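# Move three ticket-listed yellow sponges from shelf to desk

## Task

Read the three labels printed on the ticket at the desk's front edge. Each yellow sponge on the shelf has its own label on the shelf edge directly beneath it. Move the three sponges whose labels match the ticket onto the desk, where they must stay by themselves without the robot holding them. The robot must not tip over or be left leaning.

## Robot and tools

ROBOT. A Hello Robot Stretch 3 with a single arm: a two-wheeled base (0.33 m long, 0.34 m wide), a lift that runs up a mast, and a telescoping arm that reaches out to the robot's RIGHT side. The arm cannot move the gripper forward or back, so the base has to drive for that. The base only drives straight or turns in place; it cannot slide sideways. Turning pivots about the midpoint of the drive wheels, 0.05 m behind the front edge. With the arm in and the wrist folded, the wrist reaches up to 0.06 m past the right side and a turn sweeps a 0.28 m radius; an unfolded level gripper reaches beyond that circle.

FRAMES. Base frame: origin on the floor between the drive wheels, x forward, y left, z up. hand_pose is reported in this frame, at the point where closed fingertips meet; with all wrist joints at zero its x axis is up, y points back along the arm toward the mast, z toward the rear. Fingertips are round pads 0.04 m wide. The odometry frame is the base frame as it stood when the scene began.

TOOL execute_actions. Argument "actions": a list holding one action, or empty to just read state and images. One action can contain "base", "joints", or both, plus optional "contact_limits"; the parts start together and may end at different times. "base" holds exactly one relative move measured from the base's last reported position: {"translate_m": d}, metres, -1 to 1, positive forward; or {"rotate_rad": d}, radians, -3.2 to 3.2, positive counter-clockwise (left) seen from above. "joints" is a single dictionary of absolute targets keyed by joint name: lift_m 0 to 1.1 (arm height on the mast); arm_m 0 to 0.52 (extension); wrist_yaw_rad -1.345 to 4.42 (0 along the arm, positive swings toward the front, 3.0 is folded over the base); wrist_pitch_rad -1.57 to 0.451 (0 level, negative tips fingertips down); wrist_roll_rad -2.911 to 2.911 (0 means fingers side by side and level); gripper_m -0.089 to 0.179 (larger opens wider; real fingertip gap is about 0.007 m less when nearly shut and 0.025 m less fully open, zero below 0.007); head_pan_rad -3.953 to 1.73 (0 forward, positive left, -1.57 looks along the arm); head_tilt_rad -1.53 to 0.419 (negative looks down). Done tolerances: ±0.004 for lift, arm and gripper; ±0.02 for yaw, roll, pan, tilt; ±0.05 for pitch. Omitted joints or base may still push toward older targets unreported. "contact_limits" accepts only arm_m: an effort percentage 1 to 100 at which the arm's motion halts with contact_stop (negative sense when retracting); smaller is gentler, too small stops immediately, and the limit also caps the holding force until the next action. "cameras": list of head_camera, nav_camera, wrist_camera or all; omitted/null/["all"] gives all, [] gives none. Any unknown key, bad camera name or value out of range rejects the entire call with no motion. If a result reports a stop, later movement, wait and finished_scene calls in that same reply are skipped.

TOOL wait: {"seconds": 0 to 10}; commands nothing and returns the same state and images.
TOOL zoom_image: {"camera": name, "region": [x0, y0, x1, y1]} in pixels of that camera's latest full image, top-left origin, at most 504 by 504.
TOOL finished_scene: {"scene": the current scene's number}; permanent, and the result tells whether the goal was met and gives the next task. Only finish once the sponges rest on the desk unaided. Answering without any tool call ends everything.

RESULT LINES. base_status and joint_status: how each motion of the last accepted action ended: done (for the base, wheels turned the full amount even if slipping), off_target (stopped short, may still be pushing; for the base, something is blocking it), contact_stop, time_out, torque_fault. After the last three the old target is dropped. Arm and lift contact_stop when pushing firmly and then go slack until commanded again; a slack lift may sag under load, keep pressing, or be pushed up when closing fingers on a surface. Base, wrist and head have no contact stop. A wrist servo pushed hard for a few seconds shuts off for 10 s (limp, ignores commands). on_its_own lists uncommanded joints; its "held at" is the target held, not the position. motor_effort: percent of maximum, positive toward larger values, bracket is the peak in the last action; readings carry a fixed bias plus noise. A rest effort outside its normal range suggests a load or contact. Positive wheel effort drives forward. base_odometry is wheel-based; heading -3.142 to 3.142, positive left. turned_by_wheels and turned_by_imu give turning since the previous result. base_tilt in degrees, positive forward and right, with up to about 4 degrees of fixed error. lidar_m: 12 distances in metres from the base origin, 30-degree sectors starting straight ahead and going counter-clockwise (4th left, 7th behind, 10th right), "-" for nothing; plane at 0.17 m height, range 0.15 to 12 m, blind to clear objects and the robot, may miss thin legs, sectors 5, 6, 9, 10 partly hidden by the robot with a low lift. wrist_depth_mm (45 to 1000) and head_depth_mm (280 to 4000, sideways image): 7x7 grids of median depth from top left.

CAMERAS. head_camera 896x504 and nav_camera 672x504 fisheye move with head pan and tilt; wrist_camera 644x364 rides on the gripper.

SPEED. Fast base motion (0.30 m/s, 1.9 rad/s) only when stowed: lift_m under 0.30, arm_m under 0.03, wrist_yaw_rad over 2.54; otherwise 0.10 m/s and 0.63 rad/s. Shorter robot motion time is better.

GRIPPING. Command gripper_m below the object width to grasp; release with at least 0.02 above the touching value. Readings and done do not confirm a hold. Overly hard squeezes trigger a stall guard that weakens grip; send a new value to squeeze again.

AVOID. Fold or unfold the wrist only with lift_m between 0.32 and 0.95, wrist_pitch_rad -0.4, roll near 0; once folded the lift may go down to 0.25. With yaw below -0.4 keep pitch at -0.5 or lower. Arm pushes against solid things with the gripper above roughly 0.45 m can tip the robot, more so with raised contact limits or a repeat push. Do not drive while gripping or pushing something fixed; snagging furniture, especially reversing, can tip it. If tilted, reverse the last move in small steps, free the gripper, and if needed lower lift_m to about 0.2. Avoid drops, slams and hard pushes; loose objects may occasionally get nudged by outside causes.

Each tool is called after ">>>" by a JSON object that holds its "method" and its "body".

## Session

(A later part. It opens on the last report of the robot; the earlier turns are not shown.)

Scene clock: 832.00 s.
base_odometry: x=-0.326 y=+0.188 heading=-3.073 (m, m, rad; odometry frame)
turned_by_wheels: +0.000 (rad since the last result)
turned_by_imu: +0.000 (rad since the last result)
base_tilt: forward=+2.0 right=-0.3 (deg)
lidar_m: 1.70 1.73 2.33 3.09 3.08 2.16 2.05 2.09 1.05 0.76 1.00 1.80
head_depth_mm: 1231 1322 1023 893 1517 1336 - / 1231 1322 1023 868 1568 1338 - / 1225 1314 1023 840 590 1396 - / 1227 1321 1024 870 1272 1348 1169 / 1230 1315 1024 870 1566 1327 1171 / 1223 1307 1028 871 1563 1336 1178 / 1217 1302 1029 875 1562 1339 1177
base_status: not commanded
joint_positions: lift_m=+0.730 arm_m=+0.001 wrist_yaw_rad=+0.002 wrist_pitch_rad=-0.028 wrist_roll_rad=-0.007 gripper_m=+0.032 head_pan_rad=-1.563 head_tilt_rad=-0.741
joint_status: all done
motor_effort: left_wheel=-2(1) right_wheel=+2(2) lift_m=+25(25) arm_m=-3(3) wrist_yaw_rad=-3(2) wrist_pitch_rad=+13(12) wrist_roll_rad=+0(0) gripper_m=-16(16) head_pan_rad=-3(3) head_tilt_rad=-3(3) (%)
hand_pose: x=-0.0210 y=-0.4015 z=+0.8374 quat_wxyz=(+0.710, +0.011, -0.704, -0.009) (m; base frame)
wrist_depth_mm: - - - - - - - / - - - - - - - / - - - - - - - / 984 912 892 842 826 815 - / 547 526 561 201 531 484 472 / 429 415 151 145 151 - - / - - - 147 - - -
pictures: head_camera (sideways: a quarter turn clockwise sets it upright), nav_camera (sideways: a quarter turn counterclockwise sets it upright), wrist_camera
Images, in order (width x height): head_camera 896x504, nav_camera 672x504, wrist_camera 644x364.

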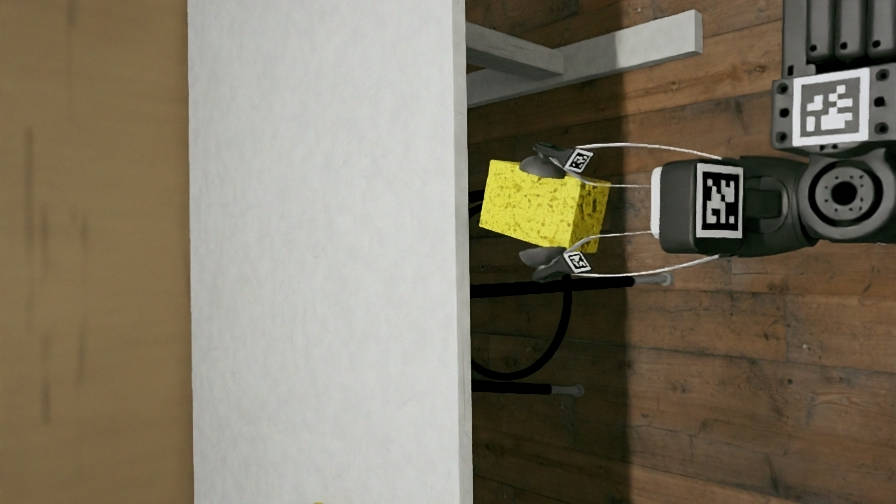

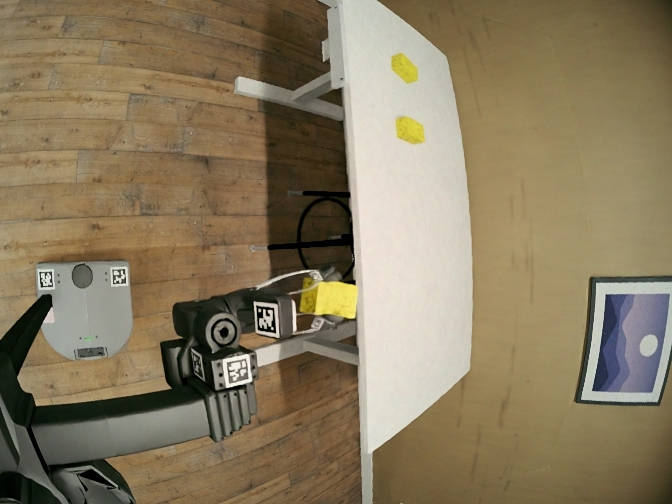

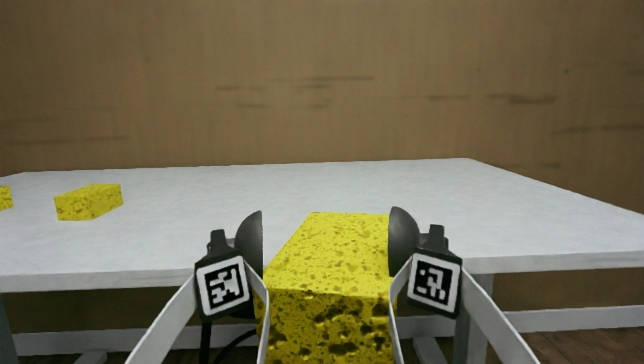

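Edge at about y≈-0.63; extend 0.45.

>>> {"method": "execute_actions", "body": {"actions": [{"joints":{"arm_m":0.45,"lift_m":0.70}}], "cameras": []}}

>>> {"method": "execute_actions", "body": {"actions": [{"joints":{"lift_m":0.668}}], "cameras": ["wrist_camera"]}}

>>> {"method": "execute_actions", "body": {"actions": [{"joints":{"gripper_m":0.12}}], "cameras": ["wrist_camera"]}}

>>> {"method": "execute_actions", "body": {"actions": [{"joints":{"lift_m":0.70,"arm_m":0.1}}]}}

Scene clock: 845.67 s.
base_odometry: x=-0.326 y=+0.188 heading=-3.073 (m, m, rad; odometry frame)
turned_by_wheels: +0.000 (rad since the last result)
turned_by_imu: +0.001 (rad since the last result)
base_tilt: forward=+2.0 right=-0.4 (deg)
lidar_m: 1.70 1.73 2.33 3.10 3.05 2.16 2.05 2.10 1.05 0.76 1.00 1.80
head_depth_mm: 1220 1326 1017 896 1552 - - / 1224 1324 1057 869 1531 1329 1172 / 1233 1313 1098 855 1565 1334 1171 / 1220 1314 1018 872 1527 1337 1169 / 1215 1317 1020 871 1567 1345 1176 / 1217 1305 1028 873 1560 1341 1174 / 1217 1312 1031 872 1557 1341 1175
base_status: not commanded
joint_positions: lift_m=+0.700 arm_m=+0.450 wrist_yaw_rad=+0.000 wrist_pitch_rad=-0.026 wrist_roll_rad=-0.007 gripper_m=+0.032 head_pan_rad=-1.563 head_tilt_rad=-0.741
joint_status: all done
motor_effort: left_wheel=-1(2) right_wheel=+2(2) lift_m=+20(21) arm_m=+3(3) wrist_yaw_rad=+0(2) wrist_pitch_rad=+12(13) wrist_roll_rad=+0(0) gripper_m=-16(16) head_pan_rad=-4(4) head_tilt_rad=-3(3) (%)
hand_pose: x=-0.0213 y=-0.8502 z=+0.8082 quat_wxyz=(+0.710, +0.010, -0.704, -0.009) (m; base frame)
wrist_depth_mm: 648 659 660 671 669 681 687 / 661 671 692 682 706 701 721 / 699 698 701 723 723 727 738 / 697 714 723 737 695 672 738 / 446 439 462 202 445 413 395 / 312 310 151 145 150 292 286 / 237 237 224 146 219 227 223
pictures: none
No camera images: the call's "cameras" was empty. Leave "cameras" out to get every camera's image.

Scene clock: 846.73 s.
base_odometry: x=-0.326 y=+0.188 heading=-3.073 (m, m, rad; odometry frame)
turned_by_wheels: +0.000 (rad since the last result)
turned_by_imu: +0.000 (rad since the last result)
base_tilt: forward=+2.0 right=-0.4 (deg)
lidar_m: 1.69 1.73 2.33 3.09 3.06 2.16 2.06 2.10 1.05 0.76 1.00 1.81
head_depth_mm: 1232 1318 1019 892 1517 1335 - / 1229 1322 1014 893 1520 1332 1159 / 1227 1316 1098 1427 1554 1338 1165 / 1229 1315 1058 868 1531 1345 1165 / 1224 1309 1028 871 1567 1334 1172 / 1219 1309 1024 870 1563 1344 1170 / 1220 1308 1026 872 1563 1344 1170
base_status: not commanded
joint_positions: lift_m=+0.668 arm_m=+0.450 wrist_yaw_rad=+0.000 wrist_pitch_rad=-0.026 wrist_roll_rad=-0.007 gripper_m=+0.032 head_pan_rad=-1.563 head_tilt_rad=-0.741
joint_status: all done
motor_effort: left_wheel=-2(2) right_wheel=+2(2) lift_m=+20(19) arm_m=+3(2) wrist_yaw_rad=+0(1) wrist_pitch_rad=+12(12) wrist_roll_rad=+0(1) gripper_m=-16(16) head_pan_rad=-4(4) head_tilt_rad=-3(3) (%)
hand_pose: x=-0.0213 y=-0.8502 z=+0.7762 quat_wxyz=(+0.710, +0.010, -0.704, -0.009) (m; base frame)
wrist_depth_mm: 649 656 665 661 671 683 680 / 670 675 689 687 697 705 707 / 689 716 696 712 736 736 738 / 629 603 597 570 566 526 514 / 354 352 366 202 349 323 315 / 248 245 151 145 150 232 228 / 189 189 178 146 173 180 177
pictures: wrist_camera
Images, in order (width x height): wrist_camera 644x364.

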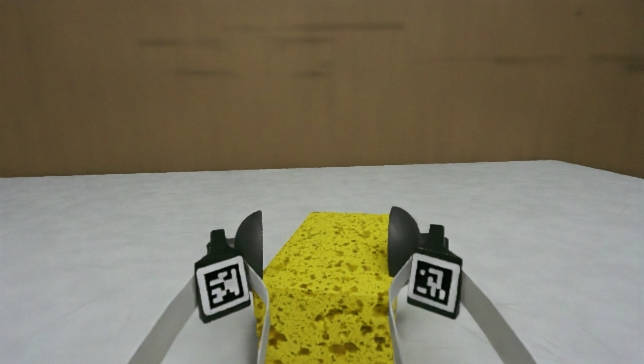

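Scene clock: 848.10 s.
base_odometry: x=-0.326 y=+0.188 heading=-3.073 (m, m, rad; odometry frame)
turned_by_wheels: +0.000 (rad since the last result)
turned_by_imu: +0.000 (rad since the last result)
base_tilt: forward=+2.0 right=-0.4 (deg)
lidar_m: 1.70 1.73 2.33 3.09 3.06 2.16 2.06 2.10 1.05 0.76 1.00 1.81
head_depth_mm: 1234 1312 1018 893 1521 1339 - / 1231 1323 1015 892 1529 1341 1171 / 1232 1317 1102 1420 1552 1336 1173 / 1228 1312 1057 871 1521 1336 1176 / 1232 1307 1025 867 1569 1342 1168 / 1219 1310 1028 869 1565 1347 1170 / 1215 1298 1029 875 1576 1338 1171
base_status: not commanded
joint_positions: lift_m=+0.668 arm_m=+0.450 wrist_yaw_rad=+0.000 wrist_pitch_rad=-0.026 wrist_roll_rad=-0.007 gripper_m=+0.120 head_pan_rad=-1.563 head_tilt_rad=-0.741
joint_status: all done
motor_effort: left_wheel=-2(2) right_wheel=+2(2) lift_m=+20(20) arm_m=+3(3) wrist_yaw_rad=+0(0) wrist_pitch_rad=+12(12) wrist_roll_rad=+0(0) gripper_m=+0(81) head_pan_rad=-4(3) head_tilt_rad=-3(3) (%)
hand_pose: x=-0.0213 y=-0.8502 z=+0.7762 quat_wxyz=(+0.710, +0.010, -0.704, -0.009) (m; base frame)
wrist_depth_mm: 661 651 657 673 668 676 684 / 674 678 672 690 710 701 717 / 704 702 712 716 710 732 729 / 634 613 600 565 555 525 513 / 357 362 344 230 302 350 315 / 249 254 241 152 208 - 228 / 198 180 185 146 166 179 177
pictures: wrist_camera
Images, in order (width x height): wrist_camera 644x364.

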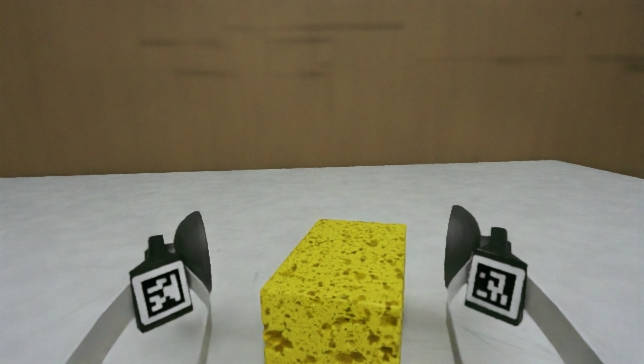

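Scene clock: 851.90 s.
base_odometry: x=-0.326 y=+0.188 heading=-3.073 (m, m, rad; odometry frame)
turned_by_wheels: +0.000 (rad since the last result)
turned_by_imu: +0.000 (rad since the last result)
base_tilt: forward=+2.0 right=-0.3 (deg)
lidar_m: 1.70 1.73 2.33 3.09 3.08 2.17 2.06 2.10 1.05 0.76 1.00 1.80
head_depth_mm: 1228 1326 1025 894 1530 1348 - / 1227 1328 1017 866 1562 - 1126 / 1225 1313 985 868 1600 - 1145 / 1230 1317 986 872 1565 1337 1163 / 1222 1306 1025 868 1558 1340 1174 / 1221 1317 1026 874 1557 1342 1171 / 1220 1308 1025 876 1570 1343 1177
base_status: not commanded
joint_positions: lift_m=+0.700 arm_m=+0.100 wrist_yaw_rad=+0.000 wrist_pitch_rad=-0.024 wrist_roll_rad=-0.007 gripper_m=+0.120 head_pan_rad=-1.563 head_tilt_rad=-0.741
joint_status: all done
motor_effort: left_wheel=-2(2) right_wheel=+2(2) lift_m=+25(28) arm_m=-3(4) wrist_yaw_rad=-1(0) wrist_pitch_rad=+11(12) wrist_roll_rad=-1(0) gripper_m=+0(0) head_pan_rad=-4(4) head_tilt_rad=-3(3) (%)
hand_pose: x=-0.0214 y=-0.5009 z=+0.8082 quat_wxyz=(+0.710, +0.009, -0.704, -0.009) (m; base frame)
wrist_depth_mm: 967 - 992 - 968 - - / - - - - - - - / - - - - - - - / 833 787 764 721 703 690 - / 450 465 437 431 419 446 403 / 317 324 312 323 314 - 325 / - - 560 - - - -
pictures: head_camera (sideways: a quarter turn clockwise sets it upright), nav_camera (sideways: a quarter turn counterclockwise sets it upright), wrist_camera
Images, in order (width x height): head_camera 896x504, nav_camera 672x504, wrist_camera 644x364.

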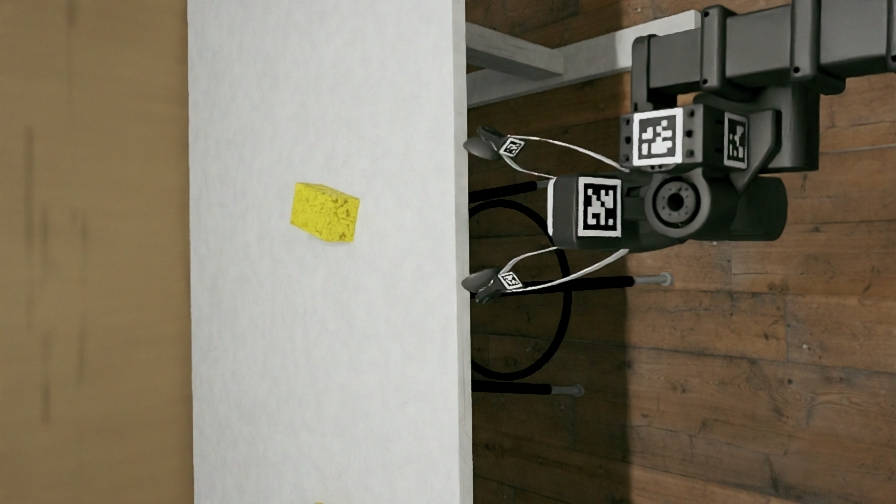

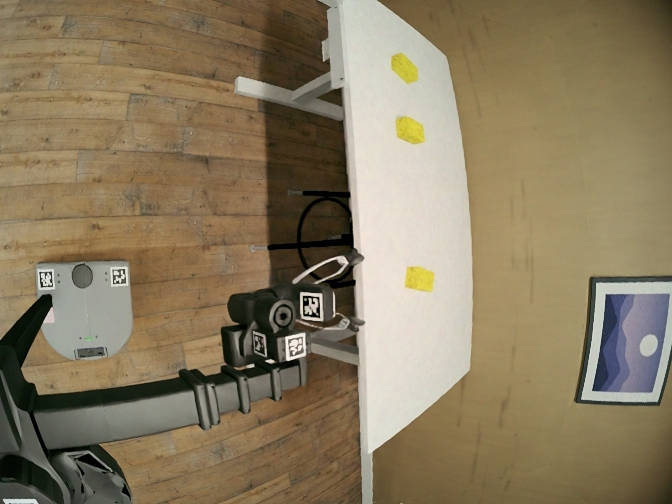

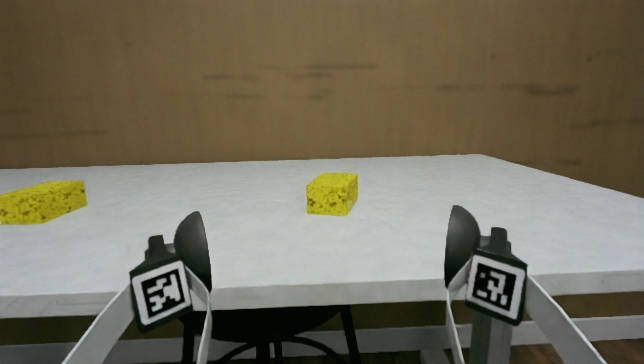

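>>> {"method": "finished_scene", "body": {"scene": 1}}

The scene is finished: the task was done.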